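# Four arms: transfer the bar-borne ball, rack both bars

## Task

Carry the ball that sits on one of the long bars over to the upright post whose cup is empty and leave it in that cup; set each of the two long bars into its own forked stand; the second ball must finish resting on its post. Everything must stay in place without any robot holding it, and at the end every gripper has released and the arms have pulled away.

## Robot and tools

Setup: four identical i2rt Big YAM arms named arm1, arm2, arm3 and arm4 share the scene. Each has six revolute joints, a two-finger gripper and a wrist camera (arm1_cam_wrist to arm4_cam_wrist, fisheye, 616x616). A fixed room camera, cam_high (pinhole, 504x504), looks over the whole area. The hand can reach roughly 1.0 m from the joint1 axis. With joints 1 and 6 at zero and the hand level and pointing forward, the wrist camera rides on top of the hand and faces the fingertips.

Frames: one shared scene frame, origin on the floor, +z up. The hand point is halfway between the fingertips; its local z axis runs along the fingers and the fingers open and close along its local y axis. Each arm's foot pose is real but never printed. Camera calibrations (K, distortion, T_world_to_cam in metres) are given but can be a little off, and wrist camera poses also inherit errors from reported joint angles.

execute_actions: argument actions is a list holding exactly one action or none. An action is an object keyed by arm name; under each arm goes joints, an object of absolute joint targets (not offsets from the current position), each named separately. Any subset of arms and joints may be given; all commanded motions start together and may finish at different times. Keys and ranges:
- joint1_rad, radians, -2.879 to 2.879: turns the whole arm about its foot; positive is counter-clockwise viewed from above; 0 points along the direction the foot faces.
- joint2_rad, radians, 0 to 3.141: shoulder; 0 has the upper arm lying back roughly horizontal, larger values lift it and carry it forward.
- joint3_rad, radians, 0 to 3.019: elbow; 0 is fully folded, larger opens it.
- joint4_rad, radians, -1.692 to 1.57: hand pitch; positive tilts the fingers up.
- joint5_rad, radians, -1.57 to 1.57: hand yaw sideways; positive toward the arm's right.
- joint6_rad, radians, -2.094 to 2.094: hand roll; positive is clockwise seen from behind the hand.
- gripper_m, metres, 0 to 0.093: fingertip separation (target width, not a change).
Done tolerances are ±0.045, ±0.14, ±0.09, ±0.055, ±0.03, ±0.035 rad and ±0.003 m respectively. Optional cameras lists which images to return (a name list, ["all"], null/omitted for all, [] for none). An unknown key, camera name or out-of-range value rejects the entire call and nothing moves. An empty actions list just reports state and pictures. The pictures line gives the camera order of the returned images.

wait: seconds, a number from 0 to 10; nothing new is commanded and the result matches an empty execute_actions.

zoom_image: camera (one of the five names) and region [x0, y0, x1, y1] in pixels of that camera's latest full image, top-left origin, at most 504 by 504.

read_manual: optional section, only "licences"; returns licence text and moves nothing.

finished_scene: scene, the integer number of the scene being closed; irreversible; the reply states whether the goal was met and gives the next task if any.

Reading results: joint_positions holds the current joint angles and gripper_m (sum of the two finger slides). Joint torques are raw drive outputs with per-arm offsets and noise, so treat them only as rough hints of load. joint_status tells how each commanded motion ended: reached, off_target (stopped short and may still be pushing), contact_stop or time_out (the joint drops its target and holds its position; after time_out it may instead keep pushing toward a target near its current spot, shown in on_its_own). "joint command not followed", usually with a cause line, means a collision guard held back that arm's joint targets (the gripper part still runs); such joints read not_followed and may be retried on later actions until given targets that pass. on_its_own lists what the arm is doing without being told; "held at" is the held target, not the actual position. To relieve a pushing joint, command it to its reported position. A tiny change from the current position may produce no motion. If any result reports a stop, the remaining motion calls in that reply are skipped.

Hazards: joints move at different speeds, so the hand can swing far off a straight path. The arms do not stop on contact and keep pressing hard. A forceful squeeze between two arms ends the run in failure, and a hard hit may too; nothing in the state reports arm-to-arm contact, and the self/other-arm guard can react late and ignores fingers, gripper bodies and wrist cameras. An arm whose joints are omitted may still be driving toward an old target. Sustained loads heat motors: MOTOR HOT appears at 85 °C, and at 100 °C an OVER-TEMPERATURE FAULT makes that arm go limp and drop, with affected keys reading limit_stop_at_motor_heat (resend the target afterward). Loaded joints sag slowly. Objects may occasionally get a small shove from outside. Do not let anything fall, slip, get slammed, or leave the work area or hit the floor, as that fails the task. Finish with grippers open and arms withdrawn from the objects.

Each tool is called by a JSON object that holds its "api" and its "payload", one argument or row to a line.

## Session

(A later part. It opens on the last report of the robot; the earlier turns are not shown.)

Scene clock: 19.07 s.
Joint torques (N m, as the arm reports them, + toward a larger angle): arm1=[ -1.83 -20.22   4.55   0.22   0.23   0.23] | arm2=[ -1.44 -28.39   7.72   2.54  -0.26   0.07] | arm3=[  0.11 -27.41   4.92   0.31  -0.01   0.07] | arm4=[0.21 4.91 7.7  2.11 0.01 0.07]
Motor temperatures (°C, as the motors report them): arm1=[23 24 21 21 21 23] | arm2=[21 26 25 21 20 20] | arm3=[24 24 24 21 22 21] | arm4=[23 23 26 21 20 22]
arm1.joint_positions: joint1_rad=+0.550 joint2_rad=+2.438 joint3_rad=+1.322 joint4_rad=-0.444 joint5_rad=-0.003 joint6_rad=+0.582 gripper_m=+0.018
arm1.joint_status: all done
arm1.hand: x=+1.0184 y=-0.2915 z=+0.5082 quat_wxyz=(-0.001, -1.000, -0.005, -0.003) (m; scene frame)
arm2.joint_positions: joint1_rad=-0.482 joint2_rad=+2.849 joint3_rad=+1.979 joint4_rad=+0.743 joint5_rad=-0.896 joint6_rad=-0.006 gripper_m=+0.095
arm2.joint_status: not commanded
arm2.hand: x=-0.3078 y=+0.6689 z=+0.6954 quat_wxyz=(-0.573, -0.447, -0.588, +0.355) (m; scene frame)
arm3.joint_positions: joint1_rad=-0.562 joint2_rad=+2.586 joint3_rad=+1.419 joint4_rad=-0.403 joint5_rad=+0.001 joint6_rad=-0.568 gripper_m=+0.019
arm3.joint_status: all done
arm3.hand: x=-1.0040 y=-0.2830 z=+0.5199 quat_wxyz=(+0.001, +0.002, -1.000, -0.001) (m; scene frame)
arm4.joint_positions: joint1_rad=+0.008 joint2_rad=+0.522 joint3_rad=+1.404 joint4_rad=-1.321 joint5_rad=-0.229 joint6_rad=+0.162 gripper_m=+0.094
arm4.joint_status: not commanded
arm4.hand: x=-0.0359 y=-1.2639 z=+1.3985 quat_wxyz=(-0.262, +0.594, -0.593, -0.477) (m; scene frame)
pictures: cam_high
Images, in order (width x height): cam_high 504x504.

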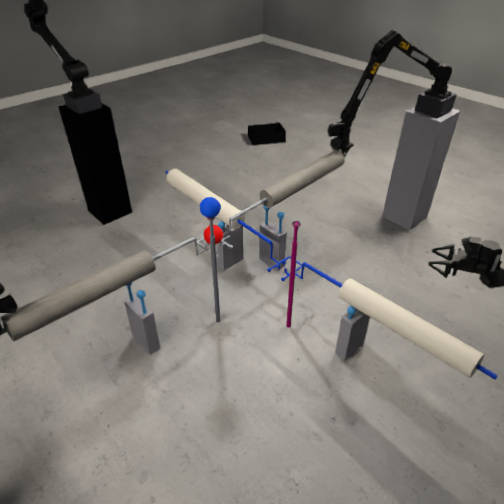

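{"api": "execute_actions", "payload": {
  "actions": [
    {"arm1":{"joints":{"joint1_rad":0.497,"joint2_rad":2.124,"joint3_rad":1.472,"joint4_rad":-0.845,"joint5_rad":0,"joint6_rad":0.535}},"arm3":{"joints":{"joint1_rad":-0.648,"joint2_rad":2.062,"joint3_rad":1.115,"joint4_rad":-0.552,"joint5_rad":0,"joint6_rad":-0.650}}}
  ],
  "cameras": ["cam_high"]
}}

Scene clock: 20.87 s.
Joint torques (N m, as the arm reports them, + toward a larger angle): arm1=[ -1.69 -19.24   9.73   0.03  -0.06   0.07] | arm2=[ -1.45 -28.27   7.7    2.56  -0.27   0.08] | arm3=[  0.97 -23.56   6.4    0.63  -0.05   0.09] | arm4=[0.21 4.9  7.71 2.1  0.01 0.07]
Motor temperatures (°C, as the motors report them): arm1=[23 25 21 21 21 23] | arm2=[21 26 26 21 20 20] | arm3=[24 24 24 21 22 21] | arm4=[23 23 26 21 20 22]
arm1.joint_positions: joint1_rad=+0.498 joint2_rad=+2.151 joint3_rad=+1.426 joint4_rad=-0.836 joint5_rad=+0.005 joint6_rad=+0.527 gripper_m=+0.018
arm1.joint_status: all done
arm1.hand: x=+0.9580 y=-0.2935 z=+0.6833 quat_wxyz=(+0.003, -1.000, -0.006, -0.002) (m; scene frame)
arm2.joint_positions: joint1_rad=-0.482 joint2_rad=+2.849 joint3_rad=+1.979 joint4_rad=+0.743 joint5_rad=-0.896 joint6_rad=-0.006 gripper_m=+0.095
arm2.joint_status: not commanded
arm2.hand: x=-0.3078 y=+0.6689 z=+0.6954 quat_wxyz=(-0.573, -0.447, -0.588, +0.355) (m; scene frame)
arm3.joint_positions: joint1_rad=-0.645 joint2_rad=+2.105 joint3_rad=+1.099 joint4_rad=-0.561 joint5_rad=+0.001 joint6_rad=-0.655 gripper_m=+0.019
arm3.joint_status: all done
arm3.hand: x=-1.0696 y=-0.2891 z=+0.6979 quat_wxyz=(+0.000, +0.003, -1.000, +0.000) (m; scene frame)
arm4.joint_positions: joint1_rad=+0.008 joint2_rad=+0.522 joint3_rad=+1.404 joint4_rad=-1.321 joint5_rad=-0.229 joint6_rad=+0.162 gripper_m=+0.094
arm4.joint_status: not commanded
arm4.hand: x=-0.0359 y=-1.2639 z=+1.3985 quat_wxyz=(-0.262, +0.594, -0.593, -0.477) (m; scene frame)
pictures: cam_high
Images, in order (width x height): cam_high 504x504.

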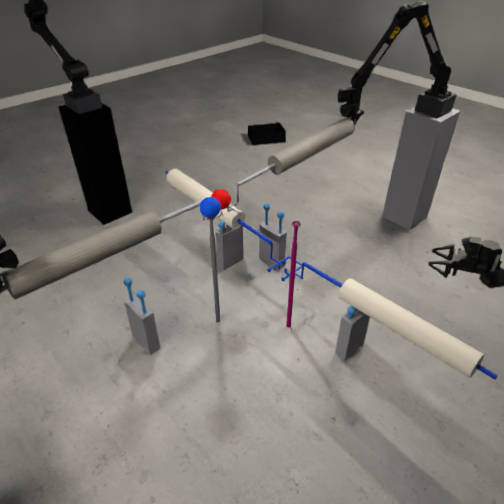

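{"api": "execute_actions", "payload": {
  "actions": [
    {"arm1":{"joints":{"joint1_rad":0.437,"joint2_rad":2.060,"joint3_rad":1.866,"joint4_rad":-1.290,"joint5_rad":0,"joint6_rad":0.475}},"arm3":{"joints":{"joint1_rad":-0.750,"joint2_rad":1.625,"joint3_rad":1.003,"joint4_rad":-0.885,"joint5_rad":0,"joint6_rad":-0.750}}}
  ],
  "cameras": ["cam_high","arm2_cam_wrist"]
}}

Scene clock: 22.57 s.
Joint torques (N m, as the arm reports them, + toward a larger angle): arm1=[ -2.1  -21.28  13.48  -0.4    0.04   0.05] | arm2=[ -1.42 -28.34   7.68   2.53  -0.26   0.07] | arm3=[  0.99 -17.97   9.3    0.66  -0.3    0.21] | arm4=[0.28 4.87 7.68 2.09 0.01 0.07]
Motor temperatures (°C, as the motors report them): arm1=[23 25 22 21 21 23] | arm2=[21 26 26 21 20 20] | arm3=[24 24 24 21 22 21] | arm4=[23 23 26 21 20 22]
arm1.joint_positions: joint1_rad=+0.441 joint2_rad=+2.091 joint3_rad=+1.793 joint4_rad=-1.268 joint5_rad=+0.002 joint6_rad=+0.469 gripper_m=+0.018
arm1.joint_status: all done
arm1.hand: x=+0.8861 y=-0.2951 z=+0.8390 quat_wxyz=(+0.003, -1.000, -0.007, -0.004) (m; scene frame)
arm2.joint_positions: joint1_rad=-0.482 joint2_rad=+2.849 joint3_rad=+1.979 joint4_rad=+0.743 joint5_rad=-0.896 joint6_rad=-0.006 gripper_m=+0.095
arm2.joint_status: not commanded
arm2.hand: x=-0.3078 y=+0.6689 z=+0.6954 quat_wxyz=(-0.573, -0.447, -0.588, +0.355) (m; scene frame)
arm3.joint_positions: joint1_rad=-0.752 joint2_rad=+1.654 joint3_rad=+0.980 joint4_rad=-0.894 joint5_rad=+0.008 joint6_rad=-0.761 gripper_m=+0.019
arm3.joint_status: all done
arm3.hand: x=-1.1456 y=-0.2896 z=+0.8625 quat_wxyz=(+0.003, +0.003, -1.000, +0.002) (m; scene frame)
arm4.joint_positions: joint1_rad=+0.008 joint2_rad=+0.522 joint3_rad=+1.404 joint4_rad=-1.321 joint5_rad=-0.229 joint6_rad=+0.162 gripper_m=+0.094
arm4.joint_status: not commanded
arm4.hand: x=-0.0359 y=-1.2639 z=+1.3985 quat_wxyz=(-0.262, +0.594, -0.593, -0.477) (m; scene frame)
pictures: arm2_cam_wrist, cam_high
camera_calibration (this result's frames):
arm2_cam_wrist: T_world_to_cam=[[-0.928324, -0.355016, -0.110357, 0.02854], [-0.160852, 0.651167, -0.741693, 0.0329479], [0.335174, -0.67078, -0.661599, 1.13042], [0, 0, 0, 1]] pos_world=[-0.347093, 0.74694, 0.775471]
Images, in order (width x height): arm2_cam_wrist 616x616, cam_high 504x504.

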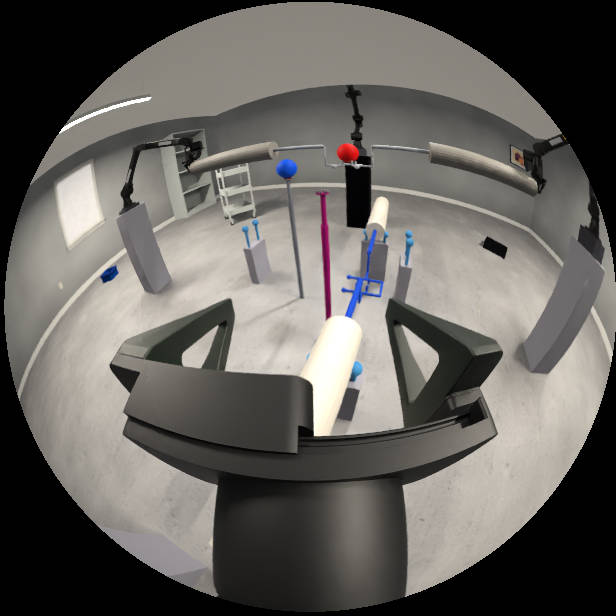

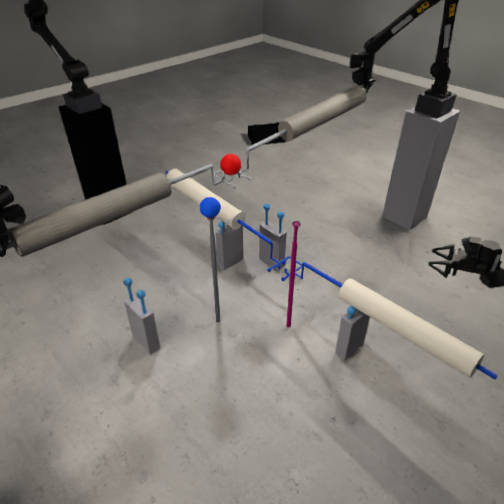

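{"api": "execute_actions", "payload": {
  "actions": [],
  "cameras": ["arm1_cam_wrist","arm3_cam_wrist","arm2_cam_wrist","cam_high"]
}}

{"api": "zoom_image", "payload": {
  "camera": "arm2_cam_wrist",
  "region": [240, 120, 440, 220]
}}

{"api": "zoom_image", "payload": {
  "camera": "cam_high",
  "region": [150, 120, 330, 250]
}}

Scene clock: 22.73 s.
Joint torques (N m, as the arm reports them, + toward a larger angle): arm1=[ -1.81 -21.42  13.47  -0.39   0.03   0.05] | arm2=[ -1.46 -28.29   7.69   2.53  -0.27   0.07] | arm3=[  0.99 -17.77   9.18   0.6   -0.3    0.15] | arm4=[0.25 4.87 7.71 2.09 0.01 0.08]
Motor temperatures (°C, as the motors report them): arm1=[23 25 22 21 21 23] | arm2=[21 26 26 21 20 20] | arm3=[24 24 24 21 22 21] | arm4=[23 23 26 21 20 22]
arm1.joint_positions: joint1_rad=+0.441 joint2_rad=+2.091 joint3_rad=+1.793 joint4_rad=-1.268 joint5_rad=+0.002 joint6_rad=+0.469 gripper_m=+0.018
arm1.joint_status: all done
arm1.hand: x=+0.8861 y=-0.2951 z=+0.8390 quat_wxyz=(+0.003, -1.000, -0.007, -0.004) (m; scene frame)
arm2.joint_positions: joint1_rad=-0.482 joint2_rad=+2.849 joint3_rad=+1.979 joint4_rad=+0.743 joint5_rad=-0.896 joint6_rad=-0.006 gripper_m=+0.095
arm2.joint_status: not commanded
arm2.hand: x=-0.3078 y=+0.6689 z=+0.6954 quat_wxyz=(-0.573, -0.447, -0.588, +0.355) (m; scene frame)
arm3.joint_positions: joint1_rad=-0.752 joint2_rad=+1.654 joint3_rad=+0.980 joint4_rad=-0.894 joint5_rad=+0.008 joint6_rad=-0.761 gripper_m=+0.019
arm3.joint_status: all done
arm3.hand: x=-1.1456 y=-0.2896 z=+0.8625 quat_wxyz=(+0.003, +0.003, -1.000, +0.002) (m; scene frame)
arm4.joint_positions: joint1_rad=+0.008 joint2_rad=+0.522 joint3_rad=+1.404 joint4_rad=-1.321 joint5_rad=-0.229 joint6_rad=+0.162 gripper_m=+0.094
arm4.joint_status: not commanded
arm4.hand: x=-0.0359 y=-1.2639 z=+1.3985 quat_wxyz=(-0.262, +0.594, -0.593, -0.477) (m; scene frame)
pictures: arm1_cam_wrist, arm2_cam_wrist, arm3_cam_wrist, cam_high
camera_calibration (this result's frames):
arm1_cam_wrist: T_world_to_cam=[[-0.0224445, 0.999739, 0.00437368, 0.310579], [0.816315, 0.0158006, 0.577391, -1.19564], [0.577171, 0.0165296, -0.816456, 0.303028], [0, 0, 0, 1]] pos_world=[0.808091, -0.296615, 0.936402]
arm2_cam_wrist: T_world_to_cam=[[-0.928324, -0.355016, -0.110357, 0.02854], [-0.160852, 0.651167, -0.741693, 0.0329479], [0.335174, -0.67078, -0.661599, 1.13042], [0, 0, 0, 1]] pos_world=[-0.347093, 0.74694, 0.775471]
arm3_cam_wrist: T_world_to_cam=[[0.0048879, -0.999971, 0.00578331, -0.289434], [-0.813328, -0.000610722, 0.581806, -1.42717], [-0.581785, -0.00754753, -0.813307, 0.157991], [0, 0, 0, 1]] pos_world=[-1.06742, -0.289104, 0.960504]
Images, in order (width x height): arm1_cam_wrist 616x616, arm2_cam_wrist 616x616, arm3_cam_wrist 616x616, cam_high 504x504.

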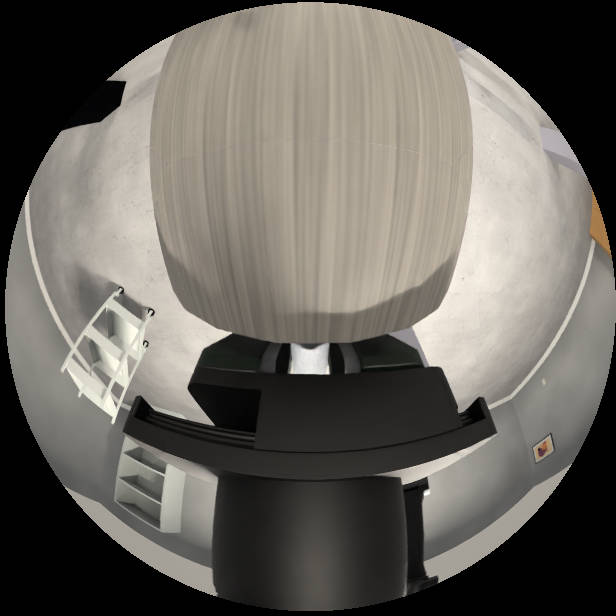

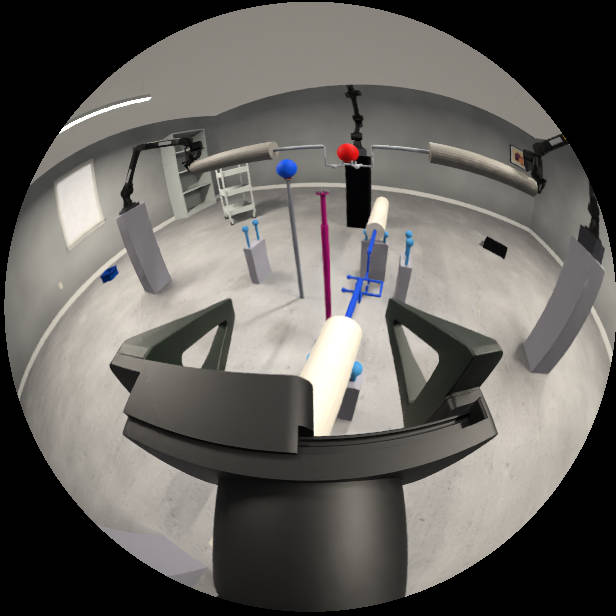

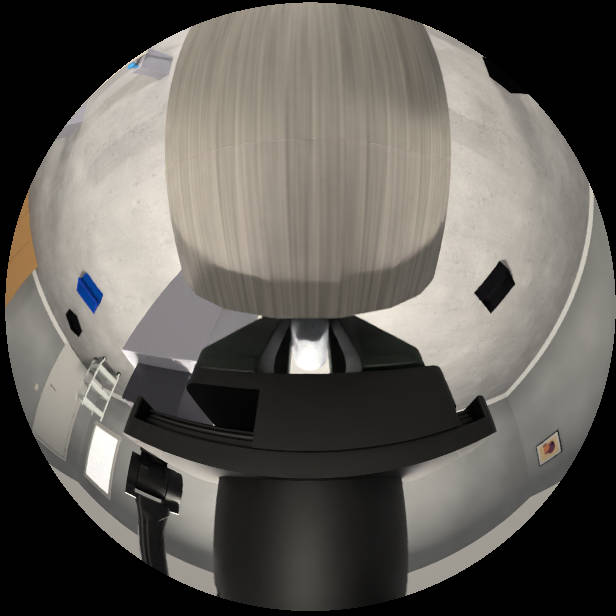

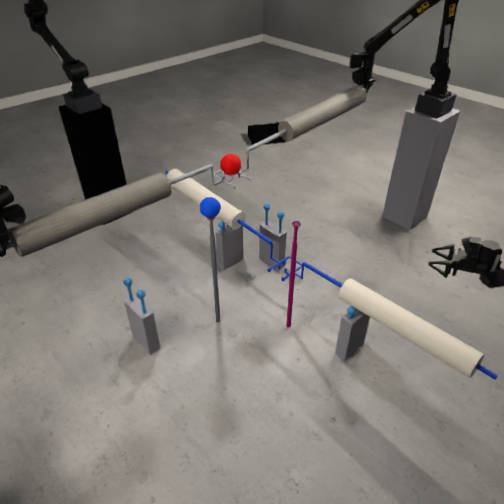

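Region (240, 120, 440, 220) of arm2_cam_wrist's 616x616 image, scaled by 2.520, with more detail than that image has.

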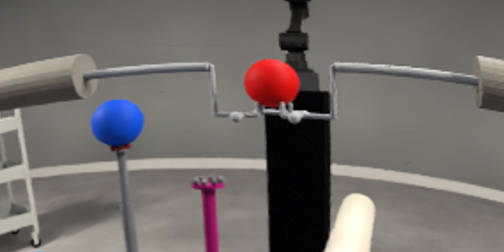

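Region (150, 120, 330, 250) of cam_high's 504x504 image, scaled by 2.800, with more detail than that image has.

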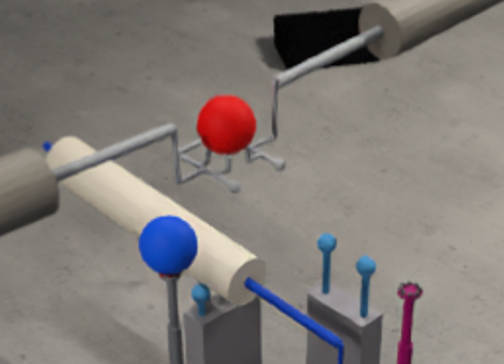

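{"api": "execute_actions", "payload": {
  "actions": [
    {"arm1":{"joints":{"joint1_rad":0.231,"joint2_rad":1.930,"joint3_rad":1.648,"joint4_rad":-1.220,"joint5_rad":0,"joint6_rad":0.268}},"arm3":{"joints":{"joint1_rad":-0.462,"joint2_rad":1.428,"joint3_rad":0.776,"joint4_rad":-0.860,"joint5_rad":0,"joint6_rad":-0.468}}}
  ],
  "cameras": ["cam_high","arm2_cam_wrist"]
}}

Scene clock: 24.67 s.
Joint torques (N m, as the arm reports them, + toward a larger angle): arm1=[ -1.34 -20.97   9.49   0.39   0.     0.17] | arm2=[ -1.45 -28.29   7.7    2.53  -0.26   0.07] | arm3=[  1.31 -13.78  10.32   0.52   0.14   0.14] | arm4=[0.26 4.87 7.68 2.12 0.01 0.07]
Motor temperatures (°C, as the motors report them): arm1=[23 25 22 21 21 23] | arm2=[21 26 26 21 20 20] | arm3=[24 24 24 21 22 21] | arm4=[23 23 26 21 20 22]
arm1.joint_positions: joint1_rad=+0.225 joint2_rad=+1.973 joint3_rad=+1.625 joint4_rad=-1.221 joint5_rad=+0.003 joint6_rad=+0.255 gripper_m=+0.018
arm1.joint_status: all done
arm1.hand: x=+0.8777 y=-0.1557 z=+0.8483 quat_wxyz=(+0.004, -1.000, -0.006, -0.006) (m; scene frame)
arm2.joint_positions: joint1_rad=-0.482 joint2_rad=+2.849 joint3_rad=+1.979 joint4_rad=+0.743 joint5_rad=-0.896 joint6_rad=-0.006 gripper_m=+0.095
arm2.joint_status: not commanded
arm2.hand: x=-0.3078 y=+0.6689 z=+0.6954 quat_wxyz=(-0.573, -0.447, -0.588, +0.355) (m; scene frame)
arm3.joint_positions: joint1_rad=-0.465 joint2_rad=+1.460 joint3_rad=+0.739 joint4_rad=-0.866 joint5_rad=-0.005 joint6_rad=-0.478 gripper_m=+0.019
arm3.joint_status: all done
arm3.hand: x=-1.1551 y=-0.1491 z=+0.8616 quat_wxyz=(+0.007, +0.004, -1.000, -0.008) (m; scene frame)
arm4.joint_positions: joint1_rad=+0.008 joint2_rad=+0.522 joint3_rad=+1.404 joint4_rad=-1.321 joint5_rad=-0.229 joint6_rad=+0.162 gripper_m=+0.094
arm4.joint_status: not commanded
arm4.hand: x=-0.0359 y=-1.2639 z=+1.3985 quat_wxyz=(-0.262, +0.594, -0.593, -0.477) (m; scene frame)
pictures: arm2_cam_wrist, cam_high
camera_calibration (this result's frames):
arm2_cam_wrist: T_world_to_cam=[[-0.928324, -0.355016, -0.110357, 0.02854], [-0.160852, 0.651167, -0.741693, 0.0329479], [0.335174, -0.67078, -0.661599, 1.13042], [0, 0, 0, 1]] pos_world=[-0.347093, 0.74694, 0.775471]
Images, in order (width x height): arm2_cam_wrist 616x616, cam_high 504x504.

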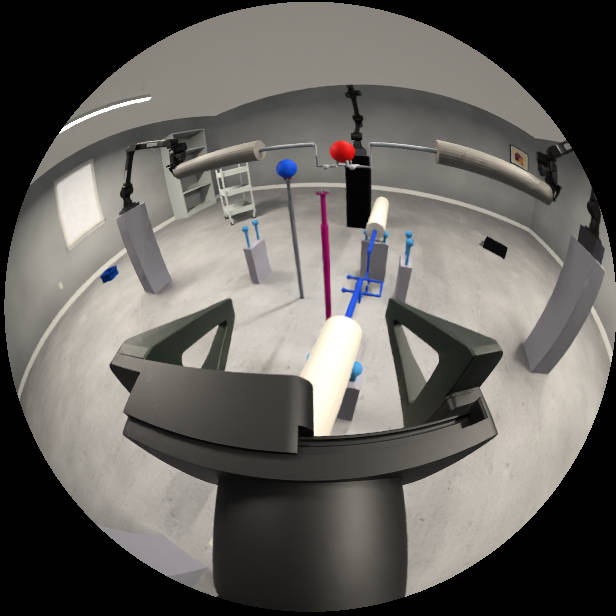

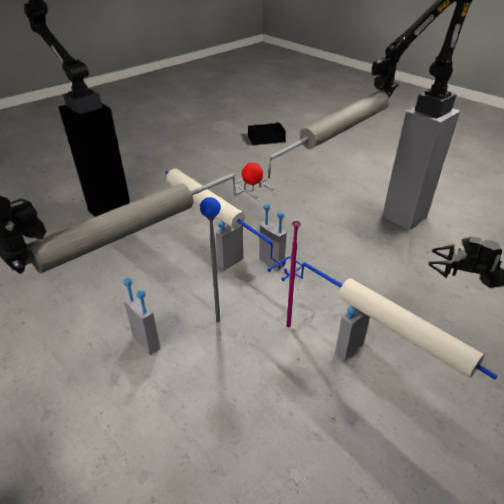

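{"api": "execute_actions", "payload": {
  "actions": [
    {"arm1":{"joints":{"joint1_rad":-0.002,"joint2_rad":1.873,"joint3_rad":1.560,"joint4_rad":-1.186,"joint5_rad":0,"joint6_rad":0.034}},"arm3":{"joints":{"joint1_rad":-0.038,"joint2_rad":1.327,"joint3_rad":0.678,"joint4_rad":-0.850,"joint5_rad":0,"joint6_rad":-0.044}}}
  ],
  "cameras": ["cam_high","arm2_cam_wrist"]
}}

Scene clock: 28.33 s.
Joint torques (N m, as the arm reports them, + toward a larger angle): arm1=[ -1.06 -20.94   9.66   0.19   0.1    0.14] | arm2=[ -1.43 -28.35   7.71   2.53  -0.26   0.07] | arm3=[  1.69 -12.12   9.68   0.65   0.21   0.2 ] | arm4=[0.24 4.93 7.73 2.11 0.01 0.08]
Motor temperatures (°C, as the motors report them): arm1=[23 25 22 21 21 23] | arm2=[21 27 26 21 20 20] | arm3=[24 24 25 21 22 21] | arm4=[23 23 26 21 20 22]
arm1.joint_positions: joint1_rad=-0.009 joint2_rad=+1.926 joint3_rad=+1.533 joint4_rad=-1.181 joint5_rad=-0.001 joint6_rad=+0.020 gripper_m=+0.018
arm1.joint_status: all done
arm1.hand: x=+0.8803 y=-0.0191 z=+0.8428 quat_wxyz=(+0.003, -1.000, -0.007, -0.009) (m; scene frame)
arm2.joint_positions: joint1_rad=-0.482 joint2_rad=+2.849 joint3_rad=+1.979 joint4_rad=+0.743 joint5_rad=-0.896 joint6_rad=-0.006 gripper_m=+0.095
arm2.joint_status: not commanded
arm2.hand: x=-0.3078 y=+0.6689 z=+0.6954 quat_wxyz=(-0.573, -0.447, -0.588, +0.355) (m; scene frame)
arm3.joint_positions: joint1_rad=-0.046 joint2_rad=+1.358 joint3_rad=+0.646 joint4_rad=-0.858 joint5_rad=-0.005 joint6_rad=-0.061 gripper_m=+0.019
arm3.joint_status: all done
arm3.hand: x=-1.1525 y=-0.0145 z=+0.8655 quat_wxyz=(+0.000, +0.005, -1.000, -0.004) (m; scene frame)
arm4.joint_positions: joint1_rad=+0.008 joint2_rad=+0.522 joint3_rad=+1.404 joint4_rad=-1.321 joint5_rad=-0.229 joint6_rad=+0.162 gripper_m=+0.094
arm4.joint_status: not commanded
arm4.hand: x=-0.0359 y=-1.2639 z=+1.3985 quat_wxyz=(-0.262, +0.594, -0.593, -0.477) (m; scene frame)
pictures: arm2_cam_wrist, cam_high
camera_calibration (this result's frames):
arm2_cam_wrist: T_world_to_cam=[[-0.928324, -0.355016, -0.110357, 0.02854], [-0.160852, 0.651167, -0.741693, 0.0329479], [0.335174, -0.67078, -0.661599, 1.13042], [0, 0, 0, 1]] pos_world=[-0.347093, 0.74694, 0.775471]
Images, in order (width x height): arm2_cam_wrist 616x616, cam_high 504x504.

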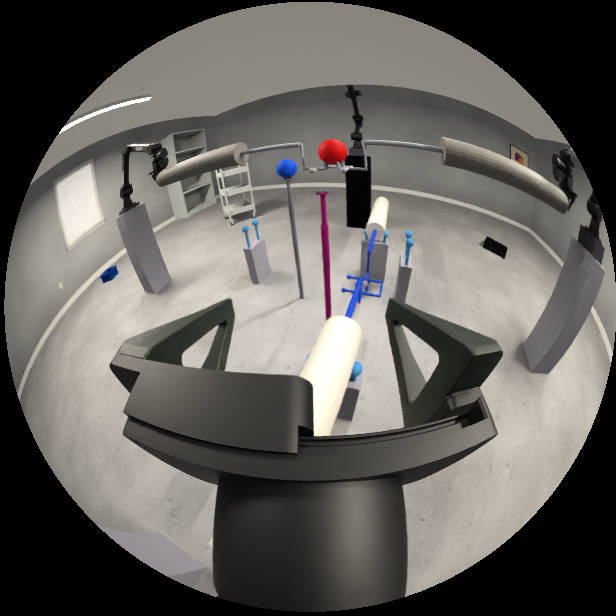

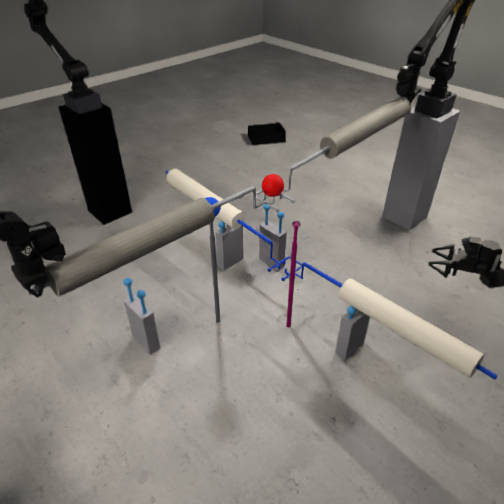

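{"api": "zoom_image", "payload": {
  "camera": "cam_high",
  "region": [220, 140, 350, 250]
}}

{"api": "zoom_image", "payload": {
  "camera": "arm2_cam_wrist",
  "region": [260, 120, 400, 230]
}}

Region (220, 140, 350, 250) of cam_high's 504x504 image, scaled by 3.877, with more detail than that image has; it fills the top 426 rows of this view, and the rest is white.

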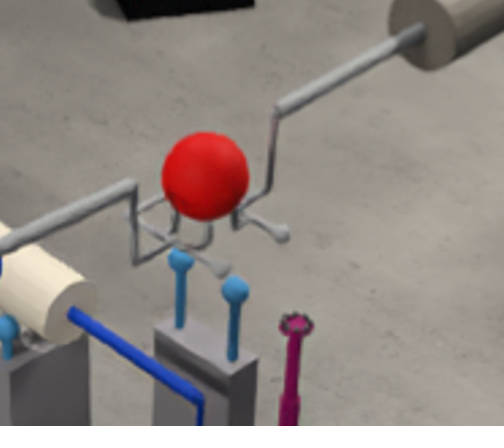

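Region (260, 120, 400, 230) of arm2_cam_wrist's 616x616 image, scaled by 3.600, with more detail than that image has; it fills the top 396 rows of this view, and the rest is white.

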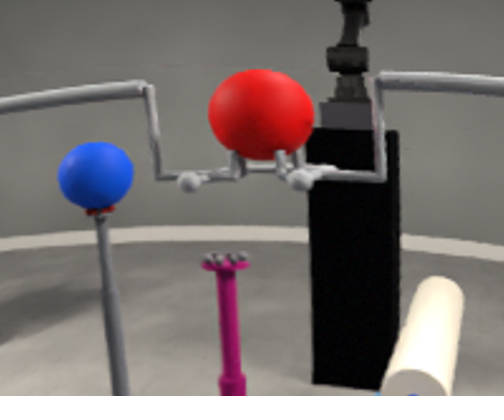

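{"api": "execute_actions", "payload": {
  "actions": [
    {"arm1":{"joints":{"joint1_rad":-0.253,"joint2_rad":1.925,"joint3_rad":1.612,"joint4_rad":-1.172,"joint5_rad":0,"joint6_rad":-0.218}},"arm3":{"joints":{"joint1_rad":0.424,"joint2_rad":1.443,"joint3_rad":0.745,"joint4_rad":-0.800,"joint5_rad":0,"joint6_rad":0.418}}}
  ],
  "cameras": ["cam_high","arm2_cam_wrist"]
}}

{"api": "zoom_image", "payload": {
  "camera": "cam_high",
  "region": [240, 160, 360, 270]
}}

{"api": "zoom_image", "payload": {
  "camera": "arm2_cam_wrist",
  "region": [260, 120, 400, 230]
}}

Scene clock: 31.07 s.
Joint torques (N m, as the arm reports them, + toward a larger angle): arm1=[ -1.13 -19.36  12.4    0.32   0.05   0.13] | arm2=[ -1.41 -28.31   7.7    2.53  -0.26   0.08] | arm3=[  1.68 -11.99   9.93   0.55   0.39   0.21] | arm4=[0.24 4.88 7.69 2.08 0.01 0.08]
Motor temperatures (°C, as the motors report them): arm1=[23 25 23 21 21 23] | arm2=[21 27 26 21 20 20] | arm3=[24 24 25 21 22 21] | arm4=[23 23 26 21 20 22]
arm1.joint_positions: joint1_rad=-0.259 joint2_rad=+1.959 joint3_rad=+1.548 joint4_rad=-1.170 joint5_rad=+0.000 joint6_rad=-0.231 gripper_m=+0.018
arm1.joint_status: all done
arm1.hand: x=+0.8871 y=+0.1240 z=+0.8313 quat_wxyz=(+0.002, -1.000, -0.007, -0.012) (m; scene frame)
arm2.joint_positions: joint1_rad=-0.482 joint2_rad=+2.849 joint3_rad=+1.979 joint4_rad=+0.743 joint5_rad=-0.896 joint6_rad=-0.006 gripper_m=+0.095
arm2.joint_status: not commanded
arm2.hand: x=-0.3078 y=+0.6689 z=+0.6954 quat_wxyz=(-0.573, -0.447, -0.588, +0.355) (m; scene frame)
arm3.joint_positions: joint1_rad=+0.415 joint2_rad=+1.458 joint3_rad=+0.708 joint4_rad=-0.804 joint5_rad=-0.010 joint6_rad=+0.400 gripper_m=+0.019
arm3.joint_status: all done
arm3.hand: x=-1.1478 y=+0.1331 z=+0.8545 quat_wxyz=(-0.005, +0.006, -1.000, -0.009) (m; scene frame)
arm4.joint_positions: joint1_rad=+0.008 joint2_rad=+0.522 joint3_rad=+1.404 joint4_rad=-1.321 joint5_rad=-0.229 joint6_rad=+0.162 gripper_m=+0.094
arm4.joint_status: not commanded
arm4.hand: x=-0.0359 y=-1.2639 z=+1.3985 quat_wxyz=(-0.262, +0.594, -0.593, -0.477) (m; scene frame)
pictures: arm2_cam_wrist, cam_high
camera_calibration (this result's frames):
arm2_cam_wrist: T_world_to_cam=[[-0.928324, -0.355016, -0.110357, 0.02854], [-0.160852, 0.651167, -0.741693, 0.0329479], [0.335174, -0.67078, -0.661599, 1.13042], [0, 0, 0, 1]] pos_world=[-0.347093, 0.74694, 0.775471]
Images, in order (width x height): arm2_cam_wrist 616x616, cam_high 504x504.

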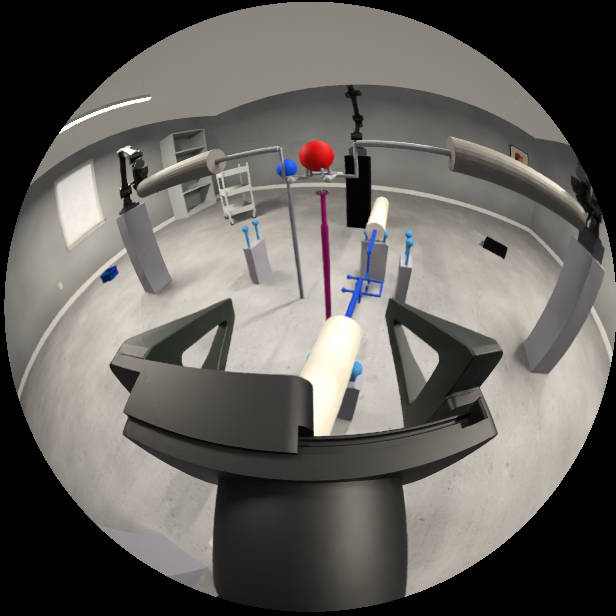

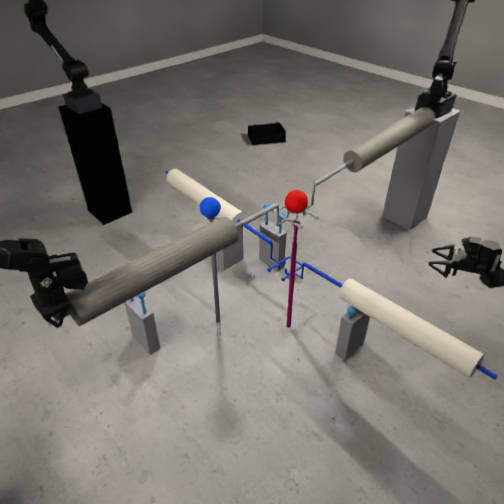

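Region (240, 160, 360, 270) of cam_high's 504x504 image, scaled by 4.200, with more detail than that image has; it fills the top 462 rows of this view, and the rest is white.

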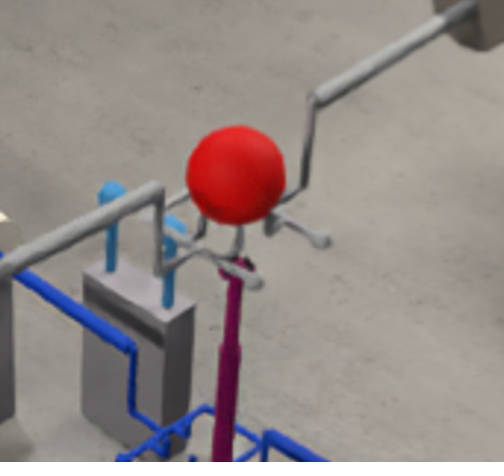

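Region (260, 120, 400, 230) of arm2_cam_wrist's 616x616 image, scaled by 3.600, with more detail than that image has; it fills the top 396 rows of this view, and the rest is white.

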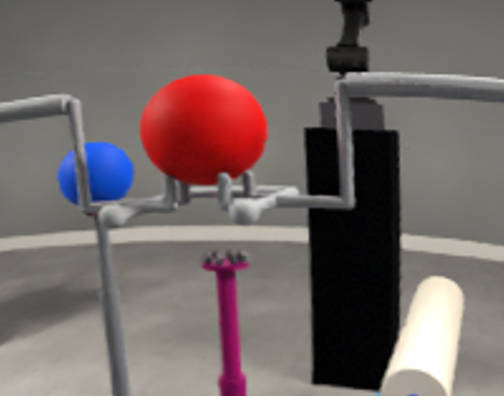

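{"api": "execute_actions", "payload": {
  "actions": []
}}

Scene clock: 31.90 s.
Joint torques (N m, as the arm reports them, + toward a larger angle): arm1=[ -1.27 -19.53  12.42   0.29   0.05   0.12] | arm2=[ -1.38 -28.3    7.69   2.54  -0.27   0.07] | arm3=[  1.62 -12.05   9.94   0.57   0.4    0.22] | arm4=[0.18 4.9  7.68 2.1  0.01 0.07]
Motor temperatures (°C, as the motors report them): arm1=[23 25 23 21 21 23] | arm2=[21 27 26 21 20 20] | arm3=[24 24 25 21 22 21] | arm4=[23 23 26 21 20 22]
arm1.joint_positions: joint1_rad=-0.259 joint2_rad=+1.959 joint3_rad=+1.548 joint4_rad=-1.170 joint5_rad=+0.000 joint6_rad=-0.231 gripper_m=+0.018
arm1.joint_status: all done
arm1.hand: x=+0.8871 y=+0.1240 z=+0.8313 quat_wxyz=(+0.002, -1.000, -0.007, -0.012) (m; scene frame)
arm2.joint_positions: joint1_rad=-0.482 joint2_rad=+2.849 joint3_rad=+1.979 joint4_rad=+0.743 joint5_rad=-0.896 joint6_rad=-0.006 gripper_m=+0.095
arm2.joint_status: not commanded
arm2.hand: x=-0.3078 y=+0.6689 z=+0.6954 quat_wxyz=(-0.573, -0.447, -0.588, +0.355) (m; scene frame)
arm3.joint_positions: joint1_rad=+0.415 joint2_rad=+1.458 joint3_rad=+0.708 joint4_rad=-0.804 joint5_rad=-0.010 joint6_rad=+0.400 gripper_m=+0.019
arm3.joint_status: all done
arm3.hand: x=-1.1478 y=+0.1331 z=+0.8545 quat_wxyz=(-0.005, +0.006, -1.000, -0.009) (m; scene frame)
arm4.joint_positions: joint1_rad=+0.008 joint2_rad=+0.522 joint3_rad=+1.404 joint4_rad=-1.321 joint5_rad=-0.229 joint6_rad=+0.162 gripper_m=+0.094
arm4.joint_status: not commanded
arm4.hand: x=-0.0359 y=-1.2639 z=+1.3985 quat_wxyz=(-0.262, +0.594, -0.593, -0.477) (m; scene frame)
pictures: arm1_cam_wrist, arm2_cam_wrist, arm3_cam_wrist, arm4_cam_wrist, cam_high
camera_calibration (this result's frames):
arm1_cam_wrist: T_world_to_cam=[[-0.0216355, 0.999762, 0.00286887, -0.107853], [0.807223, 0.0157757, 0.590035, -1.20107], [0.58985, 0.0150815, -0.807372, 0.270628], [0, 0, 0, 1]] pos_world=[0.807566, 0.122693, 0.927479]
arm2_cam_wrist: T_world_to_cam=[[-0.928324, -0.355016, -0.110357, 0.02854], [-0.160852, 0.651167, -0.741693, 0.0329479], [0.335174, -0.67078, -0.661599, 1.13042], [0, 0, 0, 1]] pos_world=[-0.347093, 0.74694, 0.775471]
arm3_cam_wrist: T_world_to_cam=[[0.011461, -0.999788, -0.0171187, 0.160336], [-0.821898, -0.0191697, 0.569312, -1.4208], [-0.56952, 0.00754492, -0.821943, 0.172856], [0, 0, 0, 1]] pos_world=[-1.07115, 0.131761, 0.953703]
arm4_cam_wrist: T_world_to_cam=[[0.956589, 0.14786, -0.251147, 0.574678], [0.0134837, -0.883275, -0.468661, -0.451854], [-0.291128, 0.44493, -0.846925, 1.86341], [0, 0, 0, 1]] pos_world=[-0.00114781, -1.31317, 1.51073]
Images, in order (width x height): arm1_cam_wrist 616x616, arm2_cam_wrist 616x616, arm3_cam_wrist 616x616, arm4_cam_wrist 616x616, cam_high 504x504.

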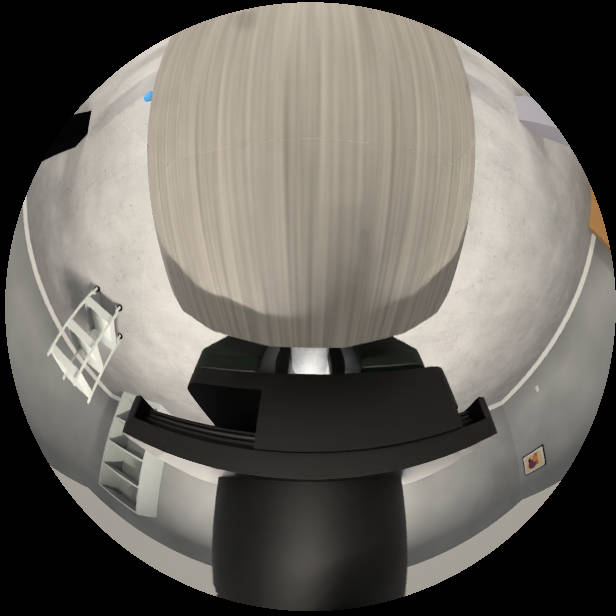

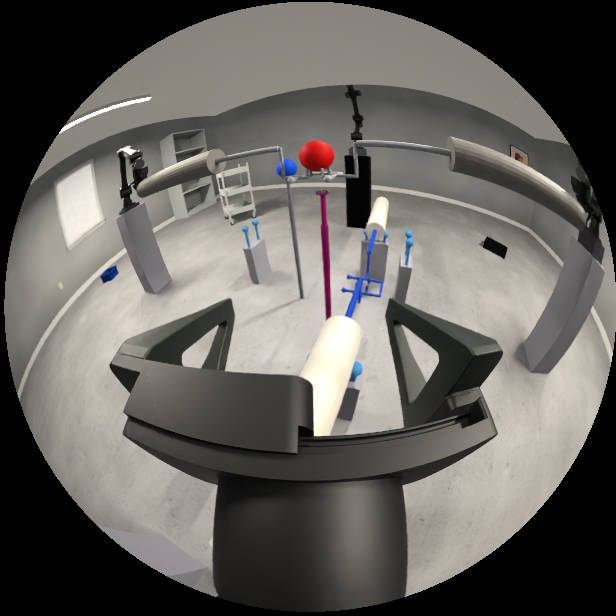

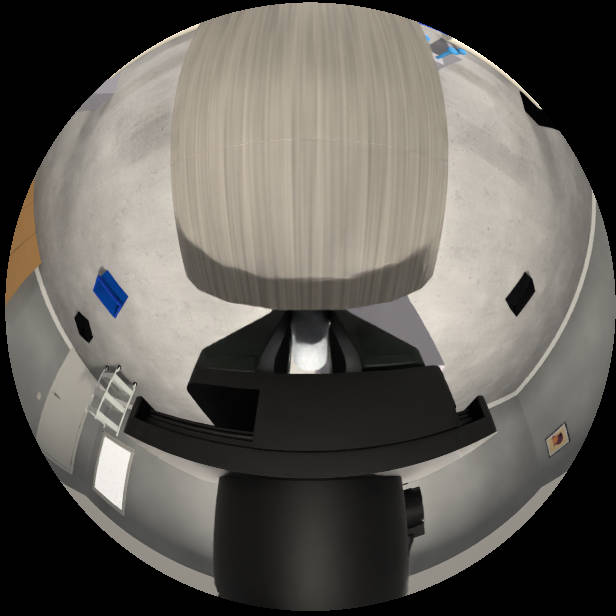

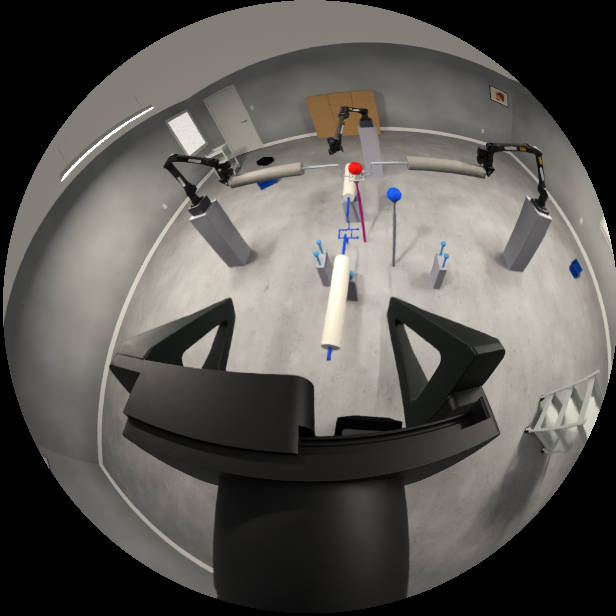

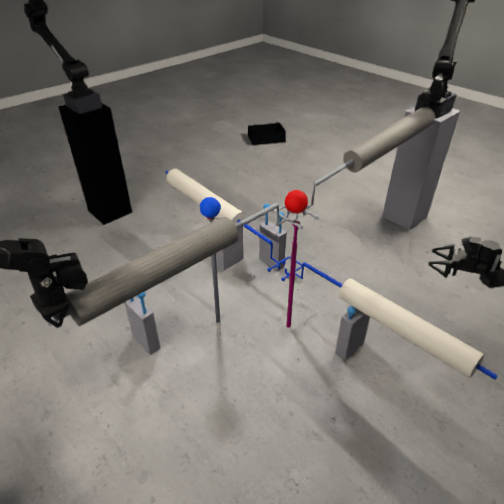

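{"api": "zoom_image", "payload": {
  "camera": "arm2_cam_wrist",
  "region": [270, 130, 370, 230]
}}

{"api": "zoom_image", "payload": {
  "camera": "cam_high",
  "region": [256, 170, 336, 250]
}}

Region (270, 130, 370, 230) of arm2_cam_wrist's 616x616 image, scaled by 5.040, with more detail than that image has.

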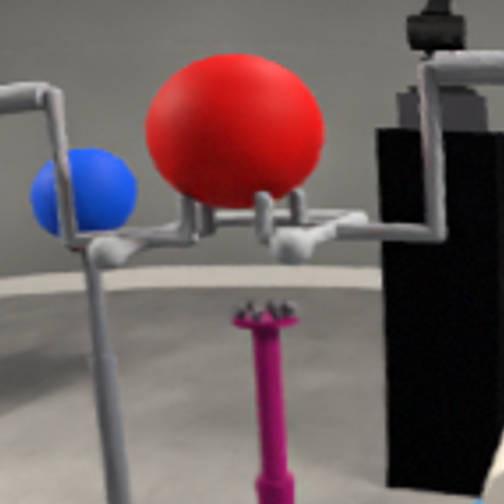

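Region (256, 170, 336, 250) of cam_high's 504x504 image, scaled by 6.300, with more detail than that image has.

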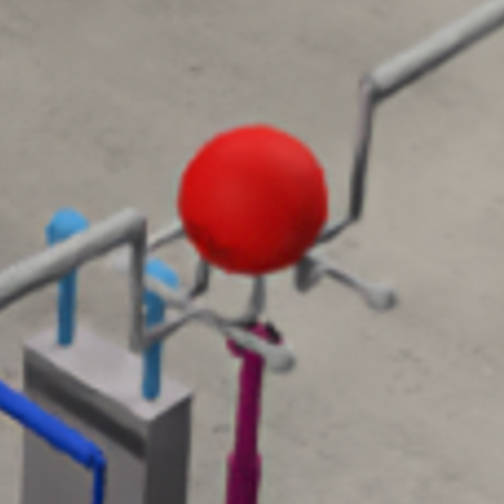

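{"api": "execute_actions", "payload": {
  "actions": [
    {"arm1":{"joints":{"joint1_rad":-0.247,"joint2_rad":1.962,"joint3_rad":1.614,"joint4_rad":-1.122,"joint6_rad":-0.213}},"arm3":{"joints":{"joint1_rad":0.437,"joint2_rad":1.498,"joint3_rad":0.692,"joint4_rad":-0.722,"joint6_rad":0.432}}}
  ],
  "cameras": ["arm2_cam_wrist","cam_high"]
}}

{"api": "zoom_image", "payload": {
  "camera": "arm2_cam_wrist",
  "region": [270, 130, 370, 230]
}}

{"api": "zoom_image", "payload": {
  "camera": "cam_high",
  "region": [256, 170, 336, 250]
}}

Scene clock: 34.60 s.
Joint torques (N m, as the arm reports them, + toward a larger angle): arm1=[ -0.57 -20.28  12.44   0.63   0.11   0.16] | arm2=[ -1.48 -28.33   7.69   2.54  -0.26   0.08] | arm3=[  1.51 -12.07   7.39   0.72   0.31   0.26] | arm4=[0.3  4.97 7.71 2.09 0.01 0.07]
Motor temperatures (°C, as the motors report them): arm1=[23 25 24 21 21 23] | arm2=[21 27 26 21 20 20] | arm3=[24 24 25 21 22 21] | arm4=[23 23 26 21 20 22]
arm1.joint_positions: joint1_rad=-0.258 joint2_rad=+2.003 joint3_rad=+1.548 joint4_rad=-1.131 joint5_rad=-0.002 joint6_rad=-0.228 gripper_m=+0.018
arm1.joint_status: all done
arm1.hand: x=+0.8815 y=+0.1243 z=+0.8062 quat_wxyz=(+0.001, -1.000, -0.006, -0.014) (m; scene frame)
arm2.joint_positions: joint1_rad=-0.482 joint2_rad=+2.849 joint3_rad=+1.979 joint4_rad=+0.743 joint5_rad=-0.896 joint6_rad=-0.006 gripper_m=+0.095
arm2.joint_status: not commanded
arm2.hand: x=-0.3078 y=+0.6689 z=+0.6954 quat_wxyz=(-0.573, -0.447, -0.588, +0.355) (m; scene frame)
arm3.joint_positions: joint1_rad=+0.425 joint2_rad=+1.509 joint3_rad=+0.678 joint4_rad=-0.733 joint5_rad=-0.007 joint6_rad=+0.411 gripper_m=+0.019
arm3.joint_status: all done
arm3.hand: x=-1.1537 y=+0.1338 z=+0.8308 quat_wxyz=(+0.000, +0.005, -1.000, -0.006) (m; scene frame)
arm4.joint_positions: joint1_rad=+0.008 joint2_rad=+0.522 joint3_rad=+1.404 joint4_rad=-1.321 joint5_rad=-0.229 joint6_rad=+0.162 gripper_m=+0.094
arm4.joint_status: not commanded
arm4.hand: x=-0.0359 y=-1.2639 z=+1.3985 quat_wxyz=(-0.262, +0.594, -0.593, -0.477) (m; scene frame)
pictures: arm2_cam_wrist, cam_high
camera_calibration (this result's frames):
arm2_cam_wrist: T_world_to_cam=[[-0.928324, -0.355016, -0.110357, 0.02854], [-0.160852, 0.651167, -0.741693, 0.0329479], [0.335174, -0.67078, -0.661599, 1.13042], [0, 0, 0, 1]] pos_world=[-0.347093, 0.74694, 0.775471]
Images, in order (width x height): arm2_cam_wrist 616x616, cam_high 504x504.

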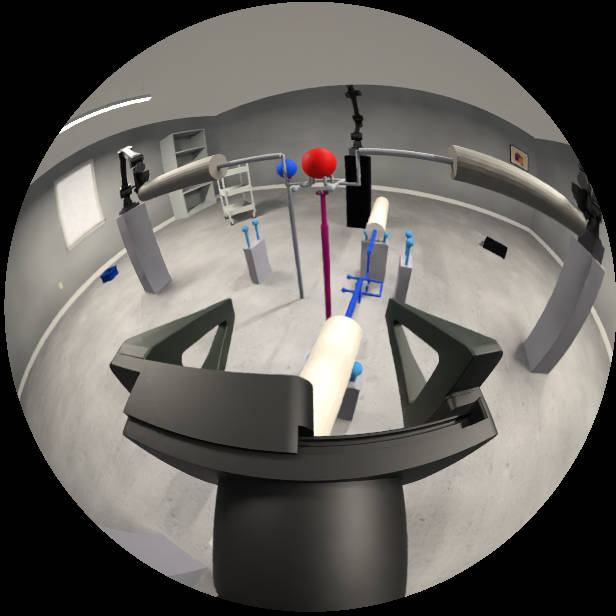

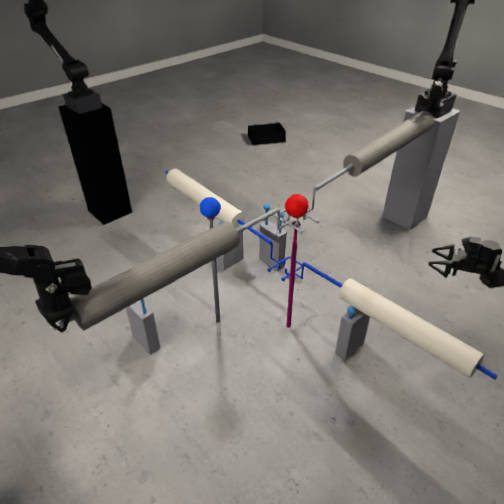

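Region (270, 130, 370, 230) of arm2_cam_wrist's 616x616 image, scaled by 5.040, with more detail than that image has.

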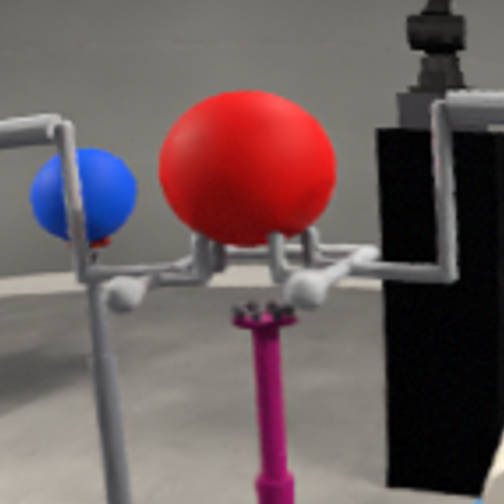

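Region (256, 170, 336, 250) of cam_high's 504x504 image, scaled by 6.300, with more detail than that image has.

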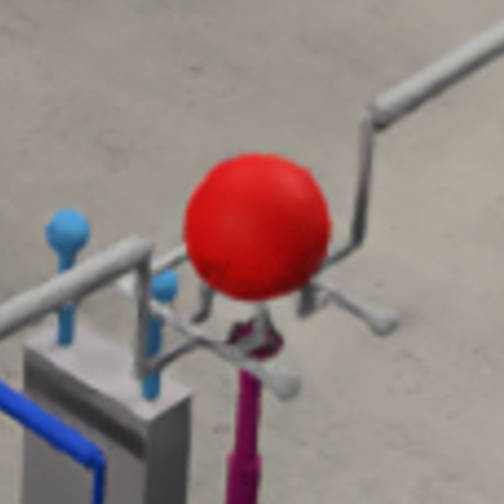

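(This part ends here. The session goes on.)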